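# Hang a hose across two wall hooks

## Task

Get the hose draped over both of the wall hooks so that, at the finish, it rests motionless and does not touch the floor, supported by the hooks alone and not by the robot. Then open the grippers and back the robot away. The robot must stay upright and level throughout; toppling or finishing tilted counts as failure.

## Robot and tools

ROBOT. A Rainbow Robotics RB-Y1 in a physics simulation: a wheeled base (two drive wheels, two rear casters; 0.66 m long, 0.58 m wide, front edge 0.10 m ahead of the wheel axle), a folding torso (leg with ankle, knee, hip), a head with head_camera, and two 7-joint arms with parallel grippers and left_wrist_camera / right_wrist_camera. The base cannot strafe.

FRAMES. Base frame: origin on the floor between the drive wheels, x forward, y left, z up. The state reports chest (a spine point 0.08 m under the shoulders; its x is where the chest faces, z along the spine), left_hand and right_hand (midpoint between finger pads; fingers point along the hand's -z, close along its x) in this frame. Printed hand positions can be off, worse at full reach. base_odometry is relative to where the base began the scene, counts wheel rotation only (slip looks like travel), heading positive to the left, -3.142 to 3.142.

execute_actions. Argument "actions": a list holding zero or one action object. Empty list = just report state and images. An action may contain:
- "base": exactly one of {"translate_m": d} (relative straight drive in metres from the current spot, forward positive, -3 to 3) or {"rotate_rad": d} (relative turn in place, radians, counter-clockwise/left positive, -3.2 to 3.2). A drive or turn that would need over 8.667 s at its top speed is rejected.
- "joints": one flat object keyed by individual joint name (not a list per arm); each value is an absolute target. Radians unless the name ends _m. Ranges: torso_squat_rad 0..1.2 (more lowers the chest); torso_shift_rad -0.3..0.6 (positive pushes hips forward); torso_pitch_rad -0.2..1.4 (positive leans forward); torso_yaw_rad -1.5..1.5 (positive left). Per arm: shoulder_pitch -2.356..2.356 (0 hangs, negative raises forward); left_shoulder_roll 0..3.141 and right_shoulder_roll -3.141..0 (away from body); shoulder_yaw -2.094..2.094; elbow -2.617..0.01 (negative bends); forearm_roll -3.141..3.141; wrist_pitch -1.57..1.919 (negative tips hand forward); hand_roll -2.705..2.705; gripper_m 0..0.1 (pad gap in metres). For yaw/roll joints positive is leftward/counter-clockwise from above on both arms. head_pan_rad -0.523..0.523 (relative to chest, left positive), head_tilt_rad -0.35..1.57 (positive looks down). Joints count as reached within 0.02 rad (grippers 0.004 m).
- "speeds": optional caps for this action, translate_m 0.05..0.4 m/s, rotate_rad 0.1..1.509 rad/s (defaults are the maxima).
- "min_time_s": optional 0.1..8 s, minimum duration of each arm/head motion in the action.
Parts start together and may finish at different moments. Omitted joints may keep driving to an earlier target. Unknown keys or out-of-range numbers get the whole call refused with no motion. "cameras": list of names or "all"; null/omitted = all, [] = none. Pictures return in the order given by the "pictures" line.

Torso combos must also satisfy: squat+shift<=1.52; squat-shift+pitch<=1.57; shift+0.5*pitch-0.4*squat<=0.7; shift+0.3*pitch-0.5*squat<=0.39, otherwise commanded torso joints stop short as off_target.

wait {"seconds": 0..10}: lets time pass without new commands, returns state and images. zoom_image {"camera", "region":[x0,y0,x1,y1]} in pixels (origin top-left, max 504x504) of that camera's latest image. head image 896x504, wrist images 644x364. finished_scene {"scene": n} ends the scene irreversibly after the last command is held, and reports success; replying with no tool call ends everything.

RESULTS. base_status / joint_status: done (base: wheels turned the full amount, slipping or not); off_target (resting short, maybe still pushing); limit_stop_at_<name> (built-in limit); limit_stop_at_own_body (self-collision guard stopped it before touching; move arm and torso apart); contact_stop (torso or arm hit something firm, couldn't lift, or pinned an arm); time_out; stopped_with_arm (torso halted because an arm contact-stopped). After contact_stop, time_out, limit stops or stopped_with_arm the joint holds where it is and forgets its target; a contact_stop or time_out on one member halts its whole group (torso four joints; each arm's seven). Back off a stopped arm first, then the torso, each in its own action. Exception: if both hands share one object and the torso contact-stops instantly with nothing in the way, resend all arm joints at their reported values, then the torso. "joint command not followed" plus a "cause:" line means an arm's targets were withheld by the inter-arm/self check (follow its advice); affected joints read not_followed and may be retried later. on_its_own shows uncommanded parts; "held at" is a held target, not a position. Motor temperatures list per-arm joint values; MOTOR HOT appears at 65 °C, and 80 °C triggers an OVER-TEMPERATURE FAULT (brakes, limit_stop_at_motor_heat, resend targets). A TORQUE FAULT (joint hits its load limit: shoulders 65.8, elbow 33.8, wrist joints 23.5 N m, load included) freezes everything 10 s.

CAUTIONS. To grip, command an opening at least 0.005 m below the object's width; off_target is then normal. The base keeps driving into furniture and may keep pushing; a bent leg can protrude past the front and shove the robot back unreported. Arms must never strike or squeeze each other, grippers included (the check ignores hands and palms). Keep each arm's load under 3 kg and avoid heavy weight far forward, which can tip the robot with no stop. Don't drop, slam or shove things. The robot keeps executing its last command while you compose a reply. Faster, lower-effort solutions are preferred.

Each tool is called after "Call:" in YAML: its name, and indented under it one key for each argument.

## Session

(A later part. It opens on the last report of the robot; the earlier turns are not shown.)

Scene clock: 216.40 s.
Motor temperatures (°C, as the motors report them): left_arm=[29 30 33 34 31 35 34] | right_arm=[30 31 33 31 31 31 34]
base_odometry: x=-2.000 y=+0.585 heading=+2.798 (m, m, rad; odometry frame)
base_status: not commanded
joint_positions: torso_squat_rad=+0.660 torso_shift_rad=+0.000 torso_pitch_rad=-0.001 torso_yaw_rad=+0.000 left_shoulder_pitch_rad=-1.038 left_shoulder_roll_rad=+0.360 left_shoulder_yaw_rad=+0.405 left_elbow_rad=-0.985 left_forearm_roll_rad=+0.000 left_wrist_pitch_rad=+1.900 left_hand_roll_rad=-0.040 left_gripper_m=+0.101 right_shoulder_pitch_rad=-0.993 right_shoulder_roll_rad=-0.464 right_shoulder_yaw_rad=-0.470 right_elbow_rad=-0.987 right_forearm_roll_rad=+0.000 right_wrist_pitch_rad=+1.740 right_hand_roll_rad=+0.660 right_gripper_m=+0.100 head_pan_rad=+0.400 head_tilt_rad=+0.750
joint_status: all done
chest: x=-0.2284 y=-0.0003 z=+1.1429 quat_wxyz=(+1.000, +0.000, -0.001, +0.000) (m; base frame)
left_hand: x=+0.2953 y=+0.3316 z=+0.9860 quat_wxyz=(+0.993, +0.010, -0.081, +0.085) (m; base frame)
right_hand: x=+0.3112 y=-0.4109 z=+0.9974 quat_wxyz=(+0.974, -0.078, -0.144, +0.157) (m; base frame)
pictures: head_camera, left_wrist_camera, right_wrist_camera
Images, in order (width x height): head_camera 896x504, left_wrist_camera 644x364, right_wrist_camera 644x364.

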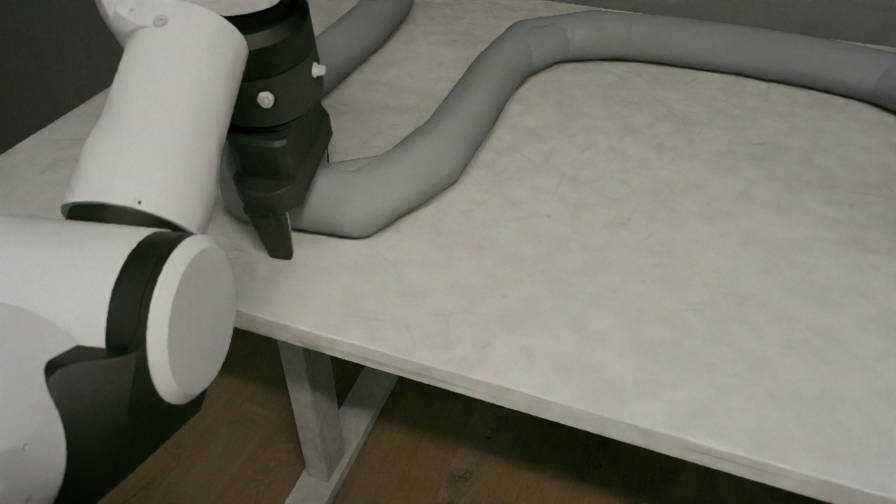

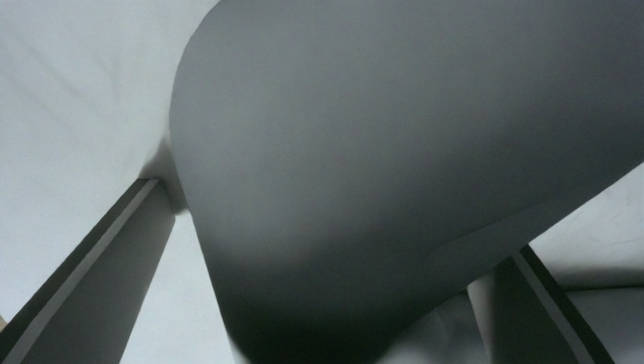

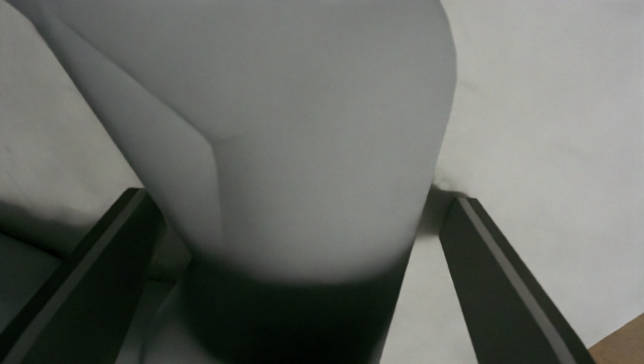

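Fingers touch the table. Ease up slightly and close.

Call:
execute_actions:
  actions:
    - {"joints":{"torso_squat_rad":0.65,"left_gripper_m":0.04,"right_gripper_m":0.04}}

Scene clock: 220.33 s.
Motor temperatures (°C, as the motors report them): left_arm=[29 30 33 34 31 35 34] | right_arm=[30 31 33 31 31 31 34]
base_odometry: x=-2.000 y=+0.585 heading=+2.798 (m, m, rad; odometry frame)
base_status: not commanded
joint_positions: torso_squat_rad=+0.650 torso_shift_rad=+0.001 torso_pitch_rad=+0.001 torso_yaw_rad=+0.000 left_shoulder_pitch_rad=-1.037 left_shoulder_roll_rad=+0.360 left_shoulder_yaw_rad=+0.405 left_elbow_rad=-0.984 left_forearm_roll_rad=+0.000 left_wrist_pitch_rad=+1.900 left_hand_roll_rad=-0.040 left_gripper_m=+0.060 right_shoulder_pitch_rad=-0.988 right_shoulder_roll_rad=-0.462 right_shoulder_yaw_rad=-0.470 right_elbow_rad=-0.984 right_forearm_roll_rad=+0.000 right_wrist_pitch_rad=+1.740 right_hand_roll_rad=+0.660 right_gripper_m=+0.060 head_pan_rad=+0.400 head_tilt_rad=+0.750
joint_status: left_gripper_m off_target (ended at +0.060, target +0.040); right_gripper_m off_target (ended at +0.060, target +0.040); the others done
chest: x=-0.2274 y=-0.0006 z=+1.1472 quat_wxyz=(+1.000, +0.000, +0.000, +0.000) (m; base frame)
left_hand: x=+0.2957 y=+0.3316 z=+0.9888 quat_wxyz=(+0.993, +0.010, -0.079, +0.085) (m; base frame)
right_hand: x=+0.3105 y=-0.4108 z=+0.9969 quat_wxyz=(+0.975, -0.076, -0.139, +0.157) (m; base frame)
pictures: head_camera, left_wrist_camera, right_wrist_camera
Images, in order (width x height): head_camera 896x504, left_wrist_camera 644x364, right_wrist_camera 644x364.

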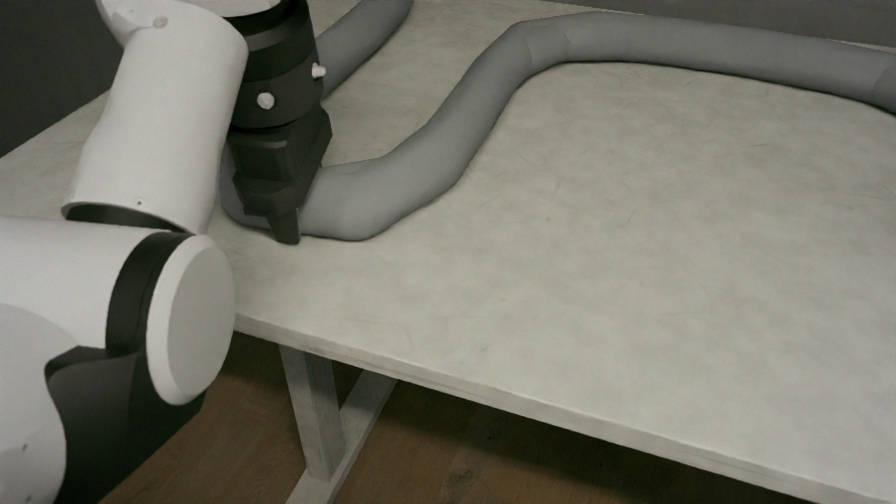

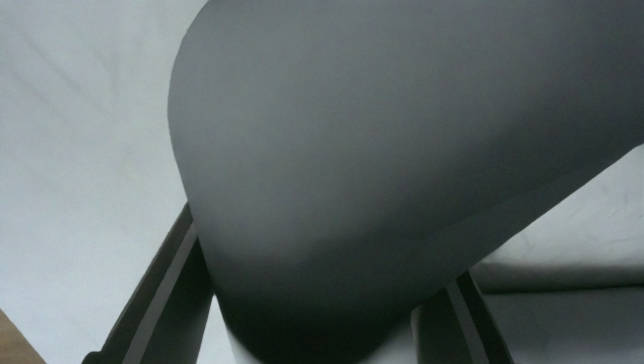

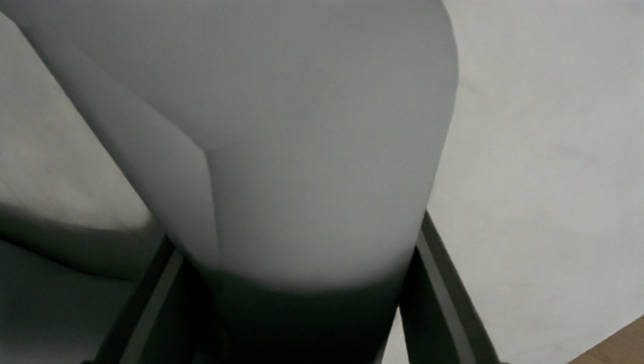

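Call:
execute_actions:
  actions:
    - {"joints":{"torso_squat_rad":0.0,"head_pan_rad":0,"head_tilt_rad":0.5,"left_shoulder_pitch_rad":-1.018,"left_shoulder_roll_rad":0.399,"left_shoulder_yaw_rad":0.43,"left_wrist_pitch_rad":1.8,"left_hand_roll_rad":-0.26,"right_shoulder_pitch_rad":-1.018,"right_shoulder_roll_rad":-0.399,"right_shoulder_yaw_rad":-0.43,"right_wrist_pitch_rad":1.8,"right_hand_roll_rad":0.26},"min_time_s":2.5}

Scene clock: 232.03 s.
Motor temperatures (°C, as the motors report them): left_arm=[29 30 33 34 31 35 34] | right_arm=[30 31 33 31 31 31 34]
base_odometry: x=-2.000 y=+0.585 heading=+2.798 (m, m, rad; odometry frame)
base_status: not commanded
joint_positions: torso_squat_rad=+0.000 torso_shift_rad=+0.001 torso_pitch_rad=+0.001 torso_yaw_rad=+0.000 left_shoulder_pitch_rad=-1.018 left_shoulder_roll_rad=+0.398 left_shoulder_yaw_rad=+0.430 left_elbow_rad=-0.984 left_forearm_roll_rad=+0.000 left_wrist_pitch_rad=+1.800 left_hand_roll_rad=-0.260 left_gripper_m=+0.060 right_shoulder_pitch_rad=-1.017 right_shoulder_roll_rad=-0.399 right_shoulder_yaw_rad=-0.430 right_elbow_rad=-0.984 right_forearm_roll_rad=+0.000 right_wrist_pitch_rad=+1.800 right_hand_roll_rad=+0.260 right_gripper_m=+0.060 head_pan_rad=+0.000 head_tilt_rad=+0.500
joint_status: all done
chest: x=-0.2269 y=-0.0007 z=+1.2899 quat_wxyz=(+1.000, +0.000, +0.001, +0.000) (m; base frame)
left_hand: x=+0.3112 y=+0.3623 z=+1.1347 quat_wxyz=(+0.992, +0.033, -0.124, +0.000) (m; base frame)
right_hand: x=+0.3111 y=-0.3643 z=+1.1344 quat_wxyz=(+0.992, -0.033, -0.124, -0.001) (m; base frame)
pictures: head_camera, left_wrist_camera, right_wrist_camera
Images, in order (width x height): head_camera 896x504, left_wrist_camera 644x364, right_wrist_camera 644x364.

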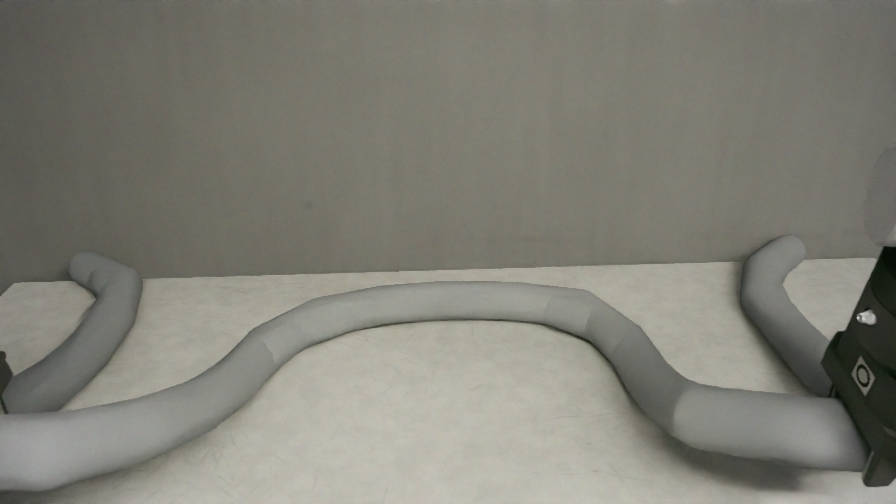

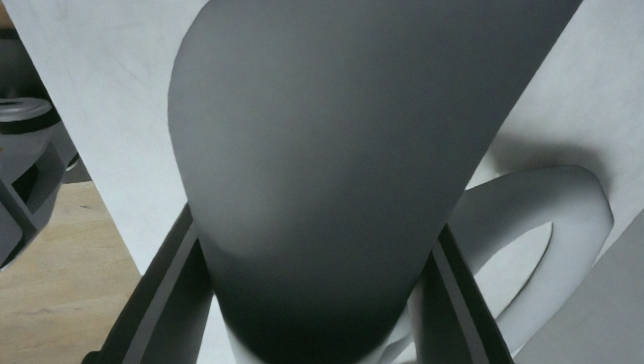

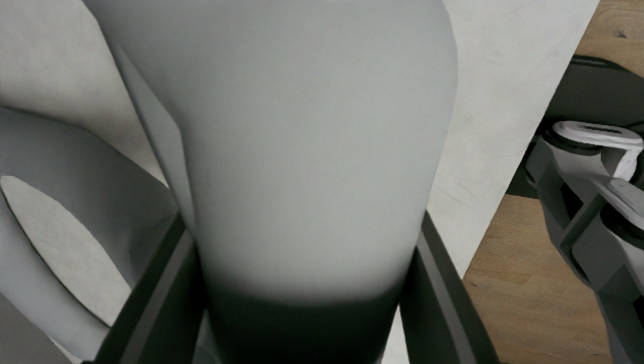

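Call:
execute_actions:
  actions:
    - {"base":{"translate_m":-0.12},"speeds":{"translate_m":0.05},"joints":{"left_shoulder_pitch_rad":-1.807,"left_shoulder_roll_rad":0.695,"left_shoulder_yaw_rad":0.264,"left_wrist_pitch_rad":1.9,"left_hand_roll_rad":-0.12,"right_shoulder_pitch_rad":-1.807,"right_shoulder_roll_rad":-0.695,"right_shoulder_yaw_rad":-0.264,"right_wrist_pitch_rad":1.9,"right_hand_roll_rad":0.12,"head_tilt_rad":0.6},"min_time_s":3}

Scene clock: 243.37 s.
Motor temperatures (°C, as the motors report them): left_arm=[29 30 33 34 31 35 34] | right_arm=[30 31 33 31 31 31 34]
base_odometry: x=-1.887 y=+0.544 heading=+2.799 (m, m, rad; odometry frame)
base_status: done
joint_positions: torso_squat_rad=+0.000 torso_shift_rad=+0.001 torso_pitch_rad=+0.001 torso_yaw_rad=+0.000 left_shoulder_pitch_rad=-1.806 left_shoulder_roll_rad=+0.694 left_shoulder_yaw_rad=+0.264 left_elbow_rad=-0.983 left_forearm_roll_rad=+0.000 left_wrist_pitch_rad=+1.900 left_hand_roll_rad=-0.120 left_gripper_m=+0.060 right_shoulder_pitch_rad=-1.806 right_shoulder_roll_rad=-0.694 right_shoulder_yaw_rad=-0.264 right_elbow_rad=-0.984 right_forearm_roll_rad=+0.000 right_wrist_pitch_rad=+1.900 right_hand_roll_rad=+0.120 right_gripper_m=+0.060 head_pan_rad=+0.000 head_tilt_rad=+0.600
joint_status: all done
chest: x=-0.2269 y=-0.0007 z=+1.2899 quat_wxyz=(+1.000, +0.000, +0.001, +0.000) (m; base frame)
left_hand: x=+0.2943 y=+0.3574 z=+1.5987 quat_wxyz=(+0.880, +0.089, -0.462, +0.061) (m; base frame)
right_hand: x=+0.2943 y=-0.3591 z=+1.5985 quat_wxyz=(+0.880, -0.089, -0.462, -0.061) (m; base frame)
pictures: head_camera, left_wrist_camera, right_wrist_camera
Images, in order (width x height): head_camera 896x504, left_wrist_camera 644x364, right_wrist_camera 644x364.

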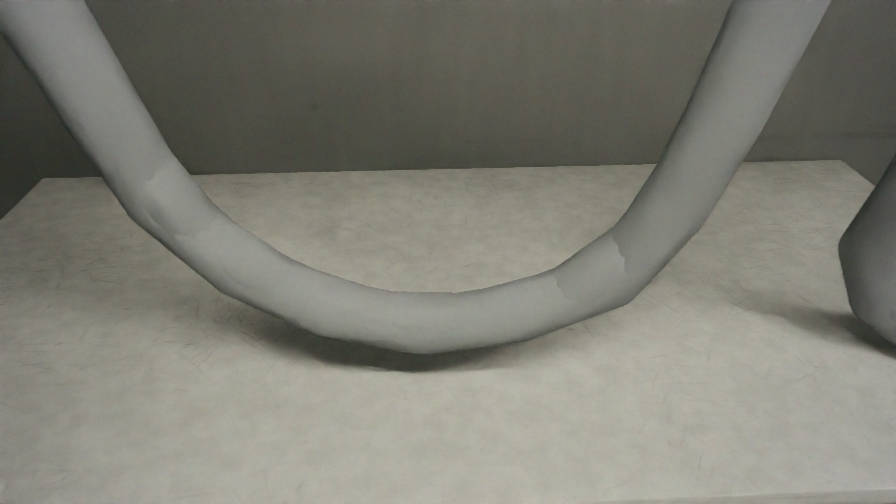

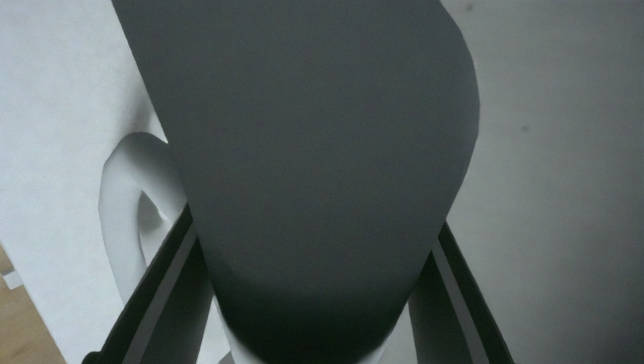

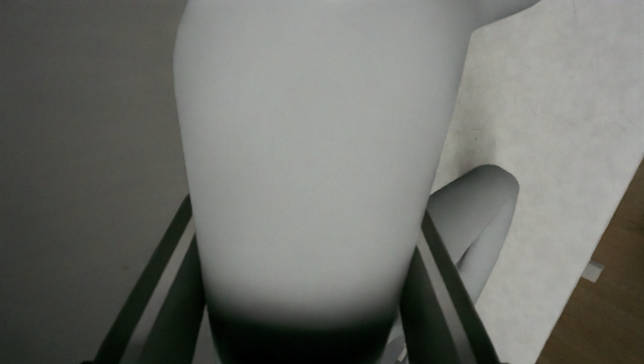

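Call:
execute_actions:
  actions:
    - {"base":{"translate_m":-0.4},"speeds":{"translate_m":0.15},"joints":{"head_tilt_rad":0.8}}
  cameras: ["head_camera"]

Call:
execute_actions:
  actions:
    - {"base":{"translate_m":-1.75},"joints":{"left_shoulder_pitch_rad":-1.091,"left_shoulder_roll_rad":0.422,"left_shoulder_yaw_rad":0.42,"left_wrist_pitch_rad":1.78,"left_hand_roll_rad":-0.24,"right_shoulder_pitch_rad":-1.091,"right_shoulder_roll_rad":-0.422,"right_shoulder_yaw_rad":-0.42,"right_wrist_pitch_rad":1.78,"right_hand_roll_rad":0.24,"head_tilt_rad":1.0},"min_time_s":4.5}
  cameras: ["head_camera"]

Call:
execute_actions:
  actions:
    - {"base":{"rotate_rad":-1.51},"joints":{"head_tilt_rad":0.4}}

Scene clock: 264.10 s.
Motor temperatures (°C, as the motors report them): left_arm=[30 30 33 34 31 35 34] | right_arm=[30 31 33 31 31 31 34]
base_odometry: x=-1.510 y=+0.410 heading=+2.798 (m, m, rad; odometry frame)
base_status: done
joint_positions: torso_squat_rad=+0.000 torso_shift_rad=+0.001 torso_pitch_rad=+0.001 torso_yaw_rad=+0.000 left_shoulder_pitch_rad=-1.806 left_shoulder_roll_rad=+0.694 left_shoulder_yaw_rad=+0.264 left_elbow_rad=-0.983 left_forearm_roll_rad=+0.000 left_wrist_pitch_rad=+1.900 left_hand_roll_rad=-0.120 left_gripper_m=+0.060 right_shoulder_pitch_rad=-1.806 right_shoulder_roll_rad=-0.694 right_shoulder_yaw_rad=-0.264 right_elbow_rad=-0.983 right_forearm_roll_rad=+0.000 right_wrist_pitch_rad=+1.900 right_hand_roll_rad=+0.120 right_gripper_m=+0.060 head_pan_rad=+0.000 head_tilt_rad=+0.800
joint_status: all done
chest: x=-0.2269 y=-0.0007 z=+1.2899 quat_wxyz=(+1.000, +0.000, +0.001, +0.000) (m; base frame)
left_hand: x=+0.2943 y=+0.3575 z=+1.5987 quat_wxyz=(+0.880, +0.089, -0.462, +0.061) (m; base frame)
right_hand: x=+0.2942 y=-0.3592 z=+1.5985 quat_wxyz=(+0.880, -0.089, -0.462, -0.062) (m; base frame)
pictures: head_camera
Images, in order (width x height): head_camera 896x504.

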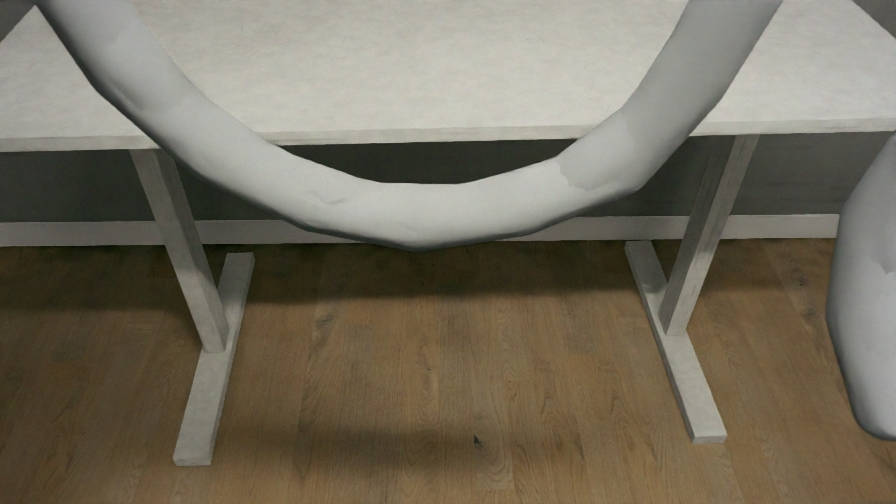

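Scene clock: 269.83 s.
Motor temperatures (°C, as the motors report them): left_arm=[30 30 33 34 31 35 34] | right_arm=[30 31 33 31 31 31 34]
base_odometry: x=+0.138 y=-0.179 heading=+2.798 (m, m, rad; odometry frame)
base_status: done
joint_positions: torso_squat_rad=+0.000 torso_shift_rad=+0.001 torso_pitch_rad=+0.001 torso_yaw_rad=+0.000 left_shoulder_pitch_rad=-1.090 left_shoulder_roll_rad=+0.422 left_shoulder_yaw_rad=+0.420 left_elbow_rad=-0.983 left_forearm_roll_rad=+0.000 left_wrist_pitch_rad=+1.780 left_hand_roll_rad=-0.240 left_gripper_m=+0.060 right_shoulder_pitch_rad=-1.090 right_shoulder_roll_rad=-0.422 right_shoulder_yaw_rad=-0.420 right_elbow_rad=-0.983 right_forearm_roll_rad=+0.000 right_wrist_pitch_rad=+1.780 right_hand_roll_rad=+0.240 right_gripper_m=+0.060 head_pan_rad=+0.000 head_tilt_rad=+1.000
joint_status: all done
chest: x=-0.2269 y=-0.0007 z=+1.2899 quat_wxyz=(+1.000, +0.000, +0.001, +0.000) (m; base frame)
left_hand: x=+0.3323 y=+0.3622 z=+1.1787 quat_wxyz=(+0.985, +0.043, -0.169, +0.005) (m; base frame)
right_hand: x=+0.3323 y=-0.3637 z=+1.1785 quat_wxyz=(+0.985, -0.043, -0.170, -0.005) (m; base frame)
pictures: head_camera
Images, in order (width x height): head_camera 896x504.

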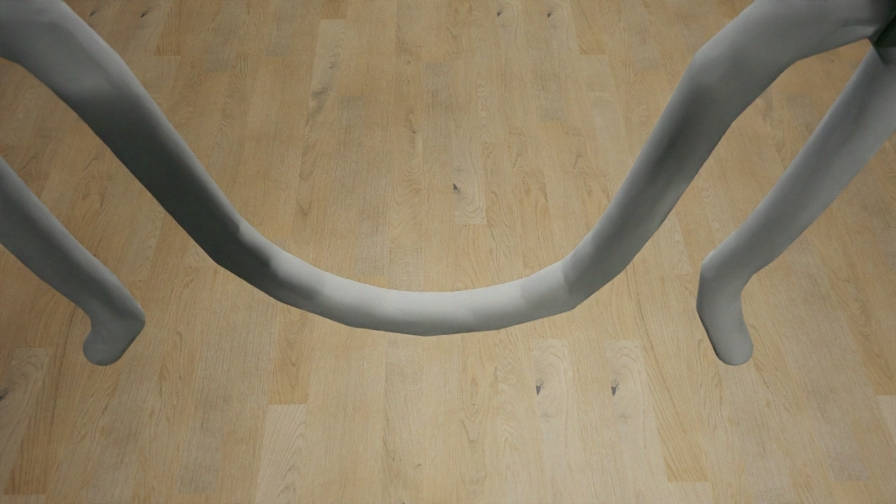

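Scene clock: 273.63 s.
Motor temperatures (°C, as the motors report them): left_arm=[30 30 33 34 31 35 34] | right_arm=[30 31 33 31 31 31 34]
base_odometry: x=+0.138 y=-0.179 heading=+1.289 (m, m, rad; odometry frame)
base_status: done
joint_positions: torso_squat_rad=+0.000 torso_shift_rad=+0.001 torso_pitch_rad=+0.001 torso_yaw_rad=+0.000 left_shoulder_pitch_rad=-1.090 left_shoulder_roll_rad=+0.422 left_shoulder_yaw_rad=+0.420 left_elbow_rad=-0.983 left_forearm_roll_rad=+0.000 left_wrist_pitch_rad=+1.780 left_hand_roll_rad=-0.240 left_gripper_m=+0.060 right_shoulder_pitch_rad=-1.090 right_shoulder_roll_rad=-0.422 right_shoulder_yaw_rad=-0.420 right_elbow_rad=-0.983 right_forearm_roll_rad=+0.000 right_wrist_pitch_rad=+1.780 right_hand_roll_rad=+0.240 right_gripper_m=+0.060 head_pan_rad=+0.000 head_tilt_rad=+0.400
joint_status: all done
chest: x=-0.2269 y=-0.0008 z=+1.2899 quat_wxyz=(+1.000, +0.000, +0.001, +0.000) (m; base frame)
left_hand: x=+0.3323 y=+0.3622 z=+1.1787 quat_wxyz=(+0.985, +0.043, -0.169, +0.005) (m; base frame)
right_hand: x=+0.3324 y=-0.3637 z=+1.1784 quat_wxyz=(+0.985, -0.043, -0.170, -0.005) (m; base frame)
pictures: head_camera, left_wrist_camera, right_wrist_camera
Images, in order (width x height): head_camera 896x504, left_wrist_camera 644x364, right_wrist_camera 644x364.

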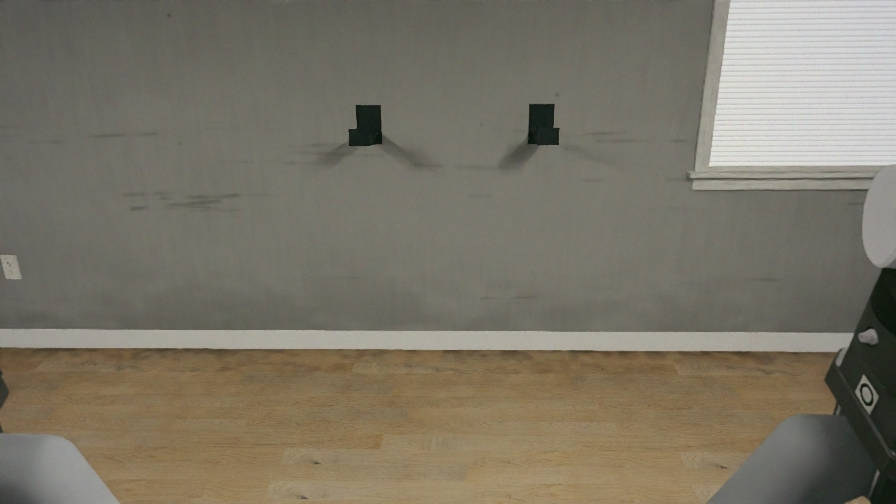

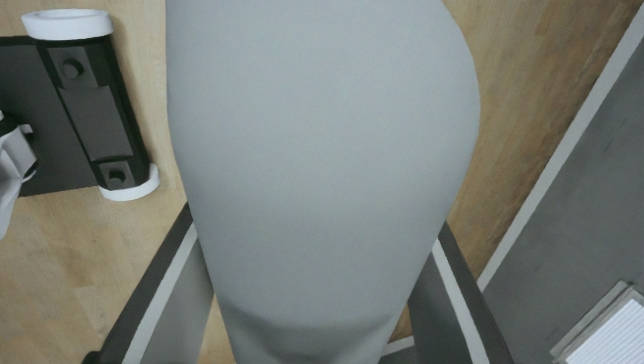

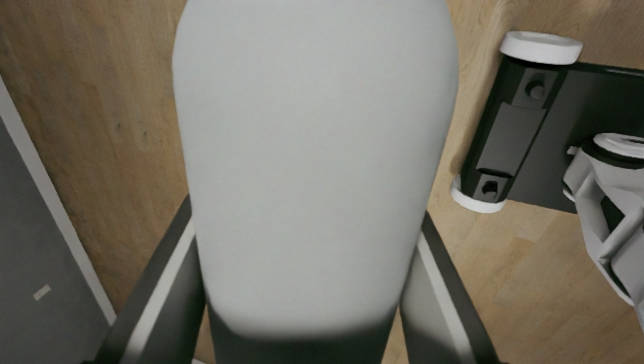

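Call:
execute_actions:
  actions:
    - {"base":{"rotate_rad":-0.045}}
  cameras: ["head_camera"]

Call:
execute_actions:
  actions:
    - {"base":{"translate_m":1.7},"joints":{"head_tilt_rad":0.55}}

Scene clock: 281.17 s.
Motor temperatures (°C, as the motors report them): left_arm=[30 30 33 34 31 35 34] | right_arm=[30 31 33 31 31 31 34]
base_odometry: x=+0.138 y=-0.180 heading=+1.244 (m, m, rad; odometry frame)
base_status: done
joint_positions: torso_squat_rad=+0.000 torso_shift_rad=+0.001 torso_pitch_rad=+0.001 torso_yaw_rad=+0.000 left_shoulder_pitch_rad=-1.090 left_shoulder_roll_rad=+0.422 left_shoulder_yaw_rad=+0.420 left_elbow_rad=-0.983 left_forearm_roll_rad=+0.000 left_wrist_pitch_rad=+1.780 left_hand_roll_rad=-0.240 left_gripper_m=+0.060 right_shoulder_pitch_rad=-1.090 right_shoulder_roll_rad=-0.422 right_shoulder_yaw_rad=-0.420 right_elbow_rad=-0.983 right_forearm_roll_rad=+0.000 right_wrist_pitch_rad=+1.780 right_hand_roll_rad=+0.240 right_gripper_m=+0.060 head_pan_rad=+0.000 head_tilt_rad=+0.400
joint_status: not commanded
chest: x=-0.2269 y=-0.0008 z=+1.2899 quat_wxyz=(+1.000, +0.000, +0.001, +0.000) (m; base frame)
left_hand: x=+0.3323 y=+0.3621 z=+1.1787 quat_wxyz=(+0.985, +0.043, -0.169, +0.005) (m; base frame)
right_hand: x=+0.3324 y=-0.3637 z=+1.1784 quat_wxyz=(+0.985, -0.043, -0.170, -0.005) (m; base frame)
pictures: head_camera
Images, in order (width x height): head_camera 896x504.

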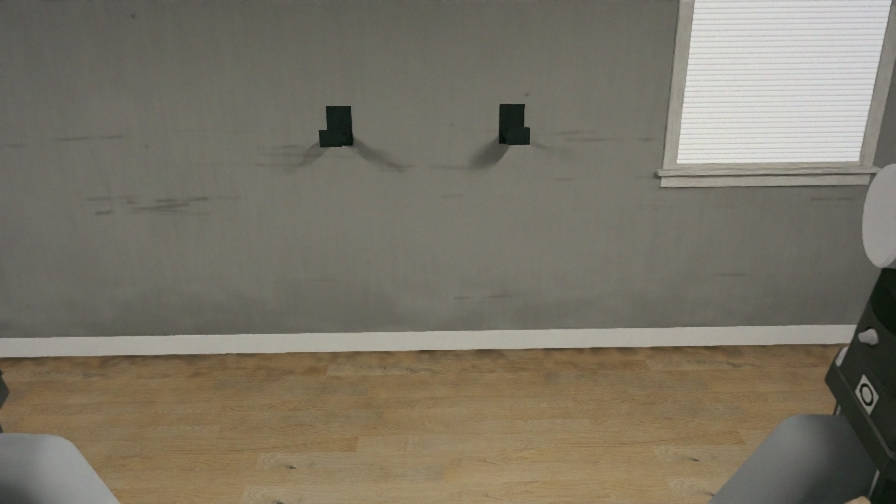

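Scene clock: 286.77 s.
Motor temperatures (°C, as the motors report them): left_arm=[30 30 33 34 31 35 34] | right_arm=[30 31 33 31 31 31 34]
base_odometry: x=+0.683 y=+1.431 heading=+1.244 (m, m, rad; odometry frame)
base_status: done
joint_positions: torso_squat_rad=+0.000 torso_shift_rad=+0.001 torso_pitch_rad=+0.002 torso_yaw_rad=+0.000 left_shoulder_pitch_rad=-1.090 left_shoulder_roll_rad=+0.422 left_shoulder_yaw_rad=+0.420 left_elbow_rad=-0.983 left_forearm_roll_rad=+0.000 left_wrist_pitch_rad=+1.780 left_hand_roll_rad=-0.240 left_gripper_m=+0.060 right_shoulder_pitch_rad=-1.090 right_shoulder_roll_rad=-0.422 right_shoulder_yaw_rad=-0.420 right_elbow_rad=-0.983 right_forearm_roll_rad=+0.000 right_wrist_pitch_rad=+1.780 right_hand_roll_rad=+0.240 right_gripper_m=+0.060 head_pan_rad=+0.000 head_tilt_rad=+0.550
joint_status: all done
chest: x=-0.2268 y=-0.0008 z=+1.2899 quat_wxyz=(+1.000, +0.000, +0.001, +0.000) (m; base frame)
left_hand: x=+0.3324 y=+0.3621 z=+1.1785 quat_wxyz=(+0.985, +0.043, -0.169, +0.005) (m; base frame)
right_hand: x=+0.3325 y=-0.3637 z=+1.1783 quat_wxyz=(+0.985, -0.043, -0.169, -0.005) (m; base frame)
pictures: head_camera, left_wrist_camera, right_wrist_camera
Images, in order (width x height): head_camera 896x504, left_wrist_camera 644x364, right_wrist_camera 644x364.

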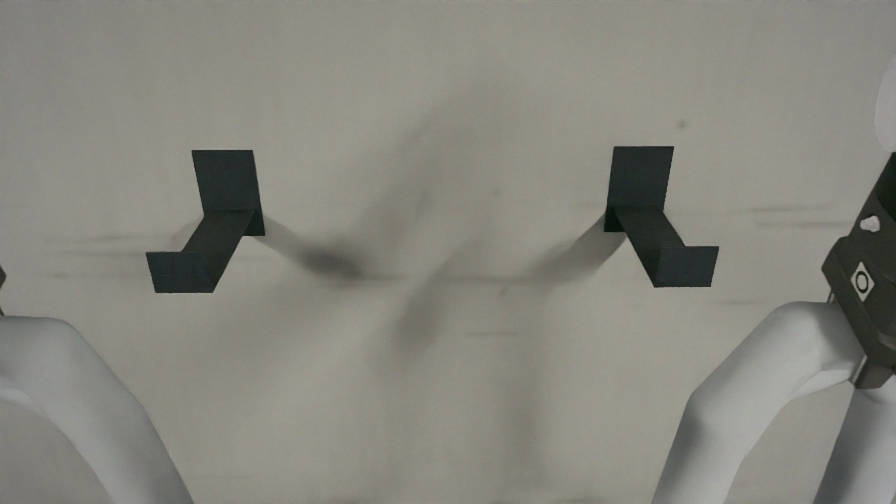

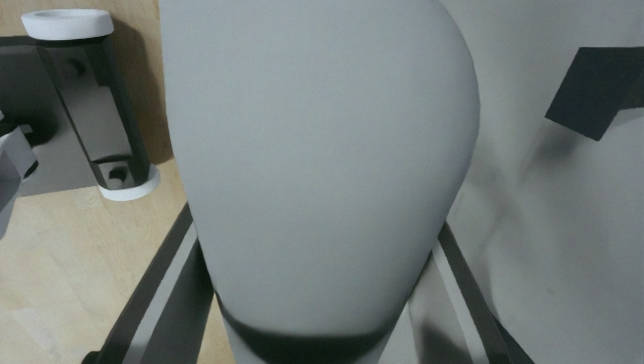

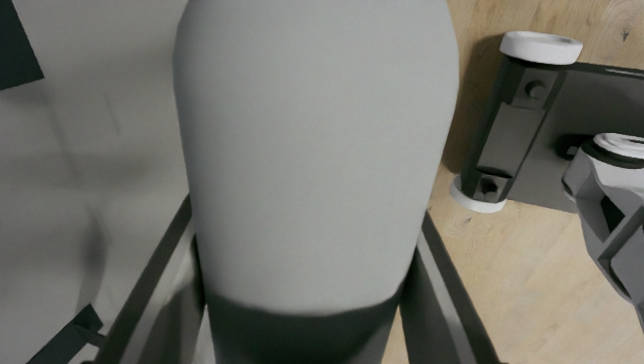

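Call:
execute_actions:
  actions:
    - {"base":{"translate_m":0.28},"speeds":{"translate_m":0.2},"joints":{"head_tilt_rad":0.7,"torso_yaw_rad":-0.05,"head_pan_rad":0.3}}

Call:
execute_actions:
  actions:
    - {"joints":{"head_pan_rad":-0.3}}
  cameras: ["head_camera"]

Scene clock: 296.83 s.
Motor temperatures (°C, as the motors report them): left_arm=[30 30 33 34 31 35 34] | right_arm=[30 31 33 31 31 31 34]
base_odometry: x=+0.773 y=+1.696 heading=+1.244 (m, m, rad; odometry frame)
base_status: done
joint_positions: torso_squat_rad=+0.000 torso_shift_rad=+0.001 torso_pitch_rad=+0.002 torso_yaw_rad=-0.050 left_shoulder_pitch_rad=-1.090 left_shoulder_roll_rad=+0.421 left_shoulder_yaw_rad=+0.420 left_elbow_rad=-0.983 left_forearm_roll_rad=+0.000 left_wrist_pitch_rad=+1.780 left_hand_roll_rad=-0.240 left_gripper_m=+0.060 right_shoulder_pitch_rad=-1.090 right_shoulder_roll_rad=-0.422 right_shoulder_yaw_rad=-0.420 right_elbow_rad=-0.983 right_forearm_roll_rad=+0.000 right_wrist_pitch_rad=+1.780 right_hand_roll_rad=+0.240 right_gripper_m=+0.060 head_pan_rad=+0.300 head_tilt_rad=+0.700
joint_status: all done
chest: x=-0.2267 y=-0.0009 z=+1.2899 quat_wxyz=(+1.000, +0.000, +0.001, -0.025) (m; base frame)
left_hand: x=+0.3500 y=+0.3336 z=+1.1784 quat_wxyz=(+0.984, +0.039, -0.170, -0.020) (m; base frame)
right_hand: x=+0.3137 y=-0.3912 z=+1.1782 quat_wxyz=(+0.984, -0.047, -0.168, -0.029) (m; base frame)
pictures: head_camera, left_wrist_camera, right_wrist_camera
Images, in order (width x height): head_camera 896x504, left_wrist_camera 644x364, right_wrist_camera 644x364.

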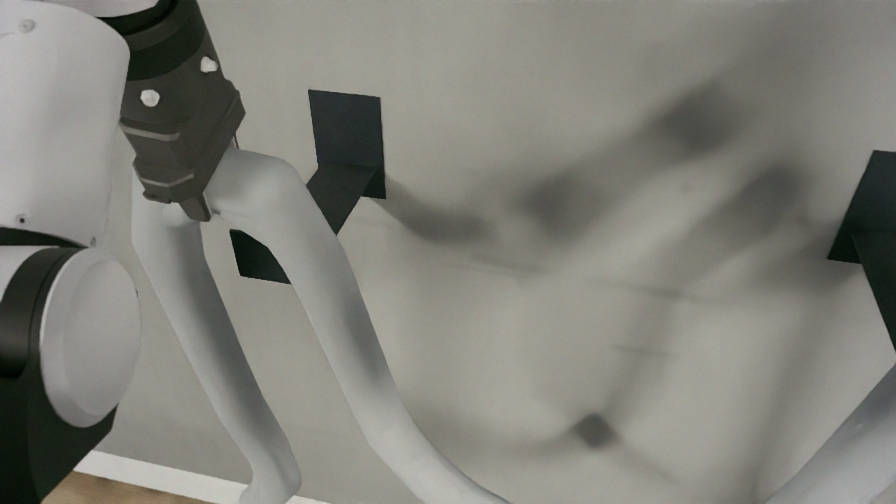

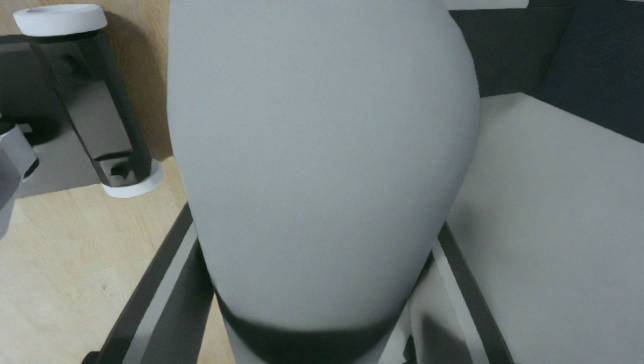

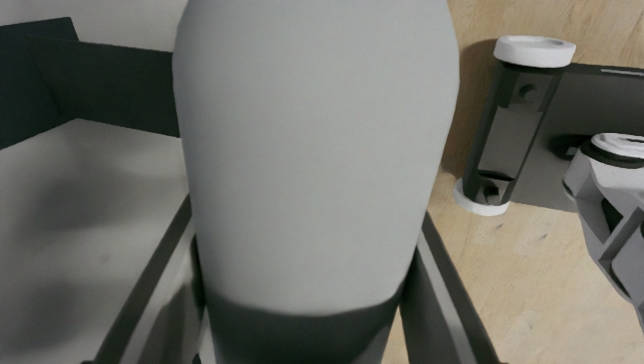

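Scene clock: 297.90 s.
Motor temperatures (°C, as the motors report them): left_arm=[30 30 33 34 31 35 34] | right_arm=[30 31 33 31 31 31 34]
base_odometry: x=+0.773 y=+1.696 heading=+1.244 (m, m, rad; odometry frame)
base_status: not commanded
joint_positions: torso_squat_rad=+0.000 torso_shift_rad=+0.001 torso_pitch_rad=+0.002 torso_yaw_rad=-0.050 left_shoulder_pitch_rad=-1.090 left_shoulder_roll_rad=+0.421 left_shoulder_yaw_rad=+0.420 left_elbow_rad=-0.983 left_forearm_roll_rad=+0.000 left_wrist_pitch_rad=+1.780 left_hand_roll_rad=-0.240 left_gripper_m=+0.060 right_shoulder_pitch_rad=-1.090 right_shoulder_roll_rad=-0.422 right_shoulder_yaw_rad=-0.420 right_elbow_rad=-0.983 right_forearm_roll_rad=+0.000 right_wrist_pitch_rad=+1.780 right_hand_roll_rad=+0.240 right_gripper_m=+0.060 head_pan_rad=-0.300 head_tilt_rad=+0.700
joint_status: all done
chest: x=-0.2267 y=-0.0009 z=+1.2899 quat_wxyz=(+1.000, +0.000, +0.001, -0.025) (m; base frame)
left_hand: x=+0.3499 y=+0.3336 z=+1.1785 quat_wxyz=(+0.984, +0.039, -0.170, -0.020) (m; base frame)
right_hand: x=+0.3136 y=-0.3912 z=+1.1782 quat_wxyz=(+0.984, -0.047, -0.168, -0.029) (m; base frame)
pictures: head_camera
Images, in order (width x height): head_camera 896x504.

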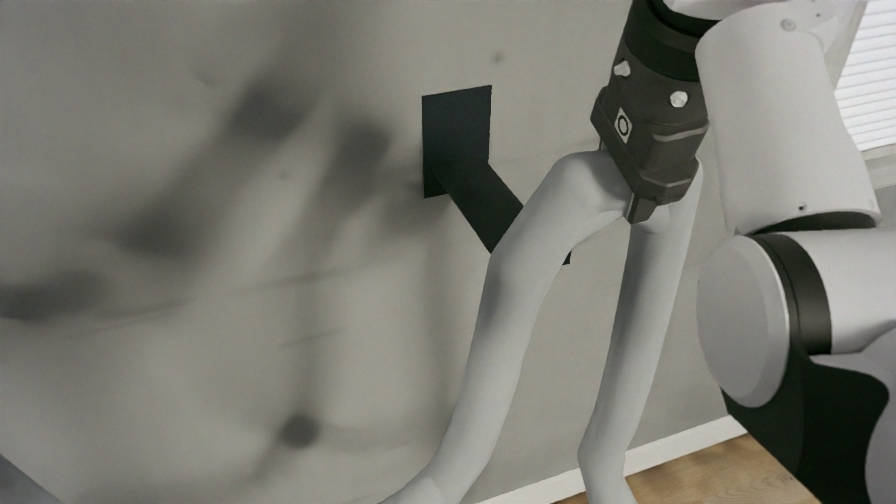

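Call:
execute_actions:
  actions:
    - {"base":{"translate_m":0.06},"speeds":{"translate_m":0.08},"joints":{"torso_yaw_rad":-0.035}}
  cameras: ["head_camera"]

Call:
execute_actions:
  actions:
    - {"joints":{"head_pan_rad":0.3}}
  cameras: ["head_camera"]

Scene clock: 306.40 s.
Motor temperatures (°C, as the motors report them): left_arm=[30 30 33 34 31 35 34] | right_arm=[30 31 33 31 31 31 34]
base_odometry: x=+0.792 y=+1.753 heading=+1.244 (m, m, rad; odometry frame)
base_status: done
joint_positions: torso_squat_rad=+0.000 torso_shift_rad=+0.001 torso_pitch_rad=+0.002 torso_yaw_rad=-0.035 left_shoulder_pitch_rad=-1.090 left_shoulder_roll_rad=+0.421 left_shoulder_yaw_rad=+0.420 left_elbow_rad=-0.983 left_forearm_roll_rad=+0.000 left_wrist_pitch_rad=+1.780 left_hand_roll_rad=-0.240 left_gripper_m=+0.060 right_shoulder_pitch_rad=-1.090 right_shoulder_roll_rad=-0.422 right_shoulder_yaw_rad=-0.420 right_elbow_rad=-0.983 right_forearm_roll_rad=+0.000 right_wrist_pitch_rad=+1.780 right_hand_roll_rad=+0.240 right_gripper_m=+0.060 head_pan_rad=-0.300 head_tilt_rad=+0.700
joint_status: all done
chest: x=-0.2268 y=-0.0008 z=+1.2899 quat_wxyz=(+1.000, +0.000, +0.001, -0.017) (m; base frame)
left_hand: x=+0.3448 y=+0.3423 z=+1.1785 quat_wxyz=(+0.985, +0.040, -0.170, -0.013) (m; base frame)
right_hand: x=+0.3194 y=-0.3830 z=+1.1783 quat_wxyz=(+0.984, -0.046, -0.169, -0.022) (m; base frame)
pictures: head_camera
Images, in order (width x height): head_camera 896x504.

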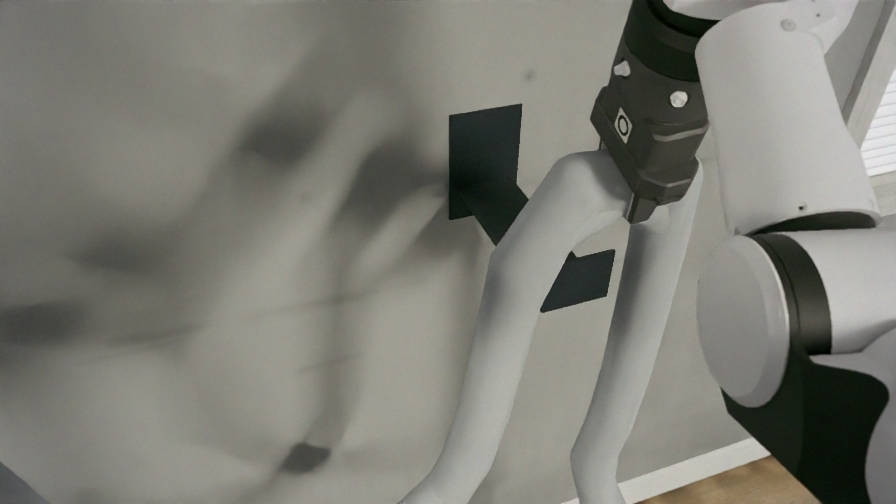

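Scene clock: 307.47 s.
Motor temperatures (°C, as the motors report them): left_arm=[30 30 33 34 31 35 34] | right_arm=[30 31 33 31 31 31 34]
base_odometry: x=+0.792 y=+1.753 heading=+1.244 (m, m, rad; odometry frame)
base_status: not commanded
joint_positions: torso_squat_rad=+0.000 torso_shift_rad=+0.001 torso_pitch_rad=+0.002 torso_yaw_rad=-0.035 left_shoulder_pitch_rad=-1.090 left_shoulder_roll_rad=+0.421 left_shoulder_yaw_rad=+0.420 left_elbow_rad=-0.983 left_forearm_roll_rad=+0.000 left_wrist_pitch_rad=+1.780 left_hand_roll_rad=-0.240 left_gripper_m=+0.060 right_shoulder_pitch_rad=-1.090 right_shoulder_roll_rad=-0.422 right_shoulder_yaw_rad=-0.420 right_elbow_rad=-0.983 right_forearm_roll_rad=+0.000 right_wrist_pitch_rad=+1.780 right_hand_roll_rad=+0.240 right_gripper_m=+0.060 head_pan_rad=+0.300 head_tilt_rad=+0.700
joint_status: all done
chest: x=-0.2268 y=-0.0008 z=+1.2899 quat_wxyz=(+1.000, +0.000, +0.001, -0.017) (m; base frame)
left_hand: x=+0.3448 y=+0.3423 z=+1.1785 quat_wxyz=(+0.985, +0.040, -0.170, -0.013) (m; base frame)
right_hand: x=+0.3194 y=-0.3830 z=+1.1783 quat_wxyz=(+0.984, -0.046, -0.169, -0.022) (m; base frame)
pictures: head_camera
Images, in order (width x height): head_camera 896x504.

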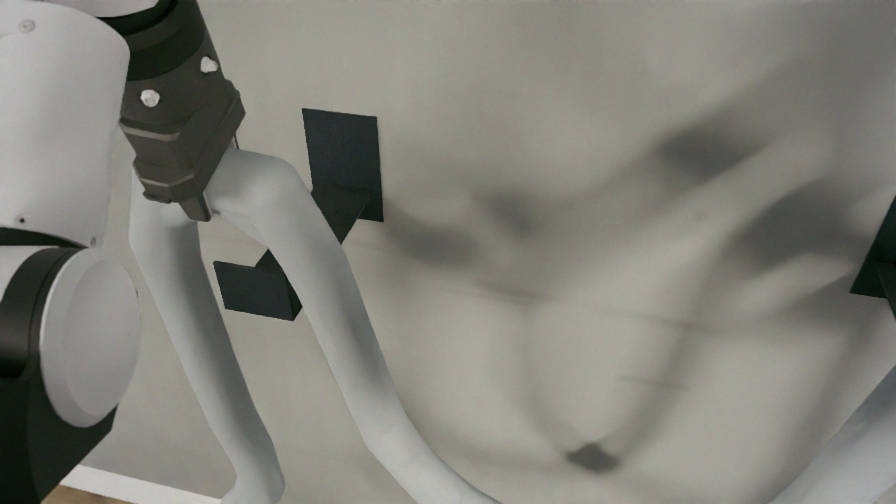

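Lips are entering the gaps. Advance a bit more.

Call:
execute_actions:
  actions:
    - {"base":{"translate_m":0.07},"speeds":{"translate_m":0.08}}
  cameras: ["head_camera"]

Call:
execute_actions:
  actions:
    - {"joints":{"head_pan_rad":-0.3}}
  cameras: ["head_camera"]

Scene clock: 313.10 s.
Motor temperatures (°C, as the motors report them): left_arm=[30 30 33 34 31 35 34] | right_arm=[30 31 33 31 31 31 34]
base_odometry: x=+0.815 y=+1.819 heading=+1.244 (m, m, rad; odometry frame)
base_status: done
joint_positions: torso_squat_rad=+0.000 torso_shift_rad=+0.001 torso_pitch_rad=+0.002 torso_yaw_rad=-0.035 left_shoulder_pitch_rad=-1.090 left_shoulder_roll_rad=+0.421 left_shoulder_yaw_rad=+0.420 left_elbow_rad=-0.983 left_forearm_roll_rad=+0.000 left_wrist_pitch_rad=+1.780 left_hand_roll_rad=-0.240 left_gripper_m=+0.060 right_shoulder_pitch_rad=-1.090 right_shoulder_roll_rad=-0.422 right_shoulder_yaw_rad=-0.420 right_elbow_rad=-0.983 right_forearm_roll_rad=+0.000 right_wrist_pitch_rad=+1.780 right_hand_roll_rad=+0.240 right_gripper_m=+0.060 head_pan_rad=+0.300 head_tilt_rad=+0.700
joint_status: not commanded
chest: x=-0.2268 y=-0.0008 z=+1.2899 quat_wxyz=(+1.000, +0.000, +0.001, -0.017) (m; base frame)
left_hand: x=+0.3447 y=+0.3423 z=+1.1785 quat_wxyz=(+0.985, +0.040, -0.170, -0.013) (m; base frame)
right_hand: x=+0.3194 y=-0.3830 z=+1.1783 quat_wxyz=(+0.984, -0.046, -0.169, -0.022) (m; base frame)
pictures: head_camera
Images, in order (width x height): head_camera 896x504.

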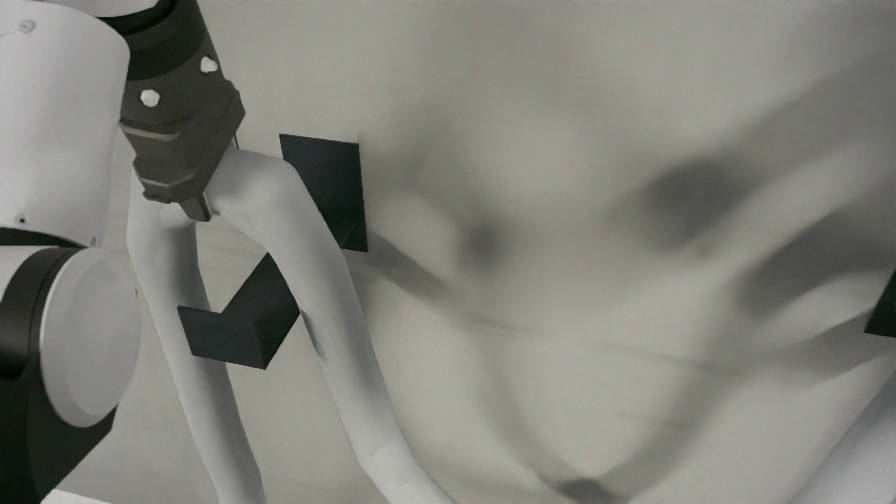

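Scene clock: 314.17 s.
Motor temperatures (°C, as the motors report them): left_arm=[30 30 33 34 31 35 34] | right_arm=[30 31 33 31 31 31 34]
base_odometry: x=+0.815 y=+1.819 heading=+1.244 (m, m, rad; odometry frame)
base_status: not commanded
joint_positions: torso_squat_rad=+0.000 torso_shift_rad=+0.001 torso_pitch_rad=+0.002 torso_yaw_rad=-0.035 left_shoulder_pitch_rad=-1.090 left_shoulder_roll_rad=+0.421 left_shoulder_yaw_rad=+0.420 left_elbow_rad=-0.983 left_forearm_roll_rad=+0.000 left_wrist_pitch_rad=+1.780 left_hand_roll_rad=-0.240 left_gripper_m=+0.060 right_shoulder_pitch_rad=-1.090 right_shoulder_roll_rad=-0.422 right_shoulder_yaw_rad=-0.420 right_elbow_rad=-0.983 right_forearm_roll_rad=+0.000 right_wrist_pitch_rad=+1.780 right_hand_roll_rad=+0.240 right_gripper_m=+0.060 head_pan_rad=-0.300 head_tilt_rad=+0.700
joint_status: all done
chest: x=-0.2268 y=-0.0008 z=+1.2899 quat_wxyz=(+1.000, +0.000, +0.001, -0.017) (m; base frame)
left_hand: x=+0.3447 y=+0.3423 z=+1.1785 quat_wxyz=(+0.985, +0.040, -0.170, -0.013) (m; base frame)
right_hand: x=+0.3194 y=-0.3830 z=+1.1783 quat_wxyz=(+0.984, -0.046, -0.169, -0.022) (m; base frame)
pictures: head_camera
Images, in order (width x height): head_camera 896x504.

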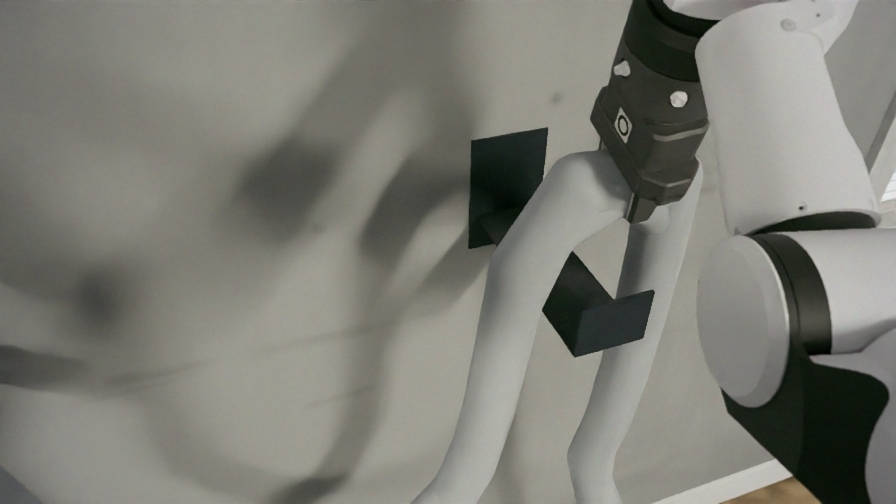

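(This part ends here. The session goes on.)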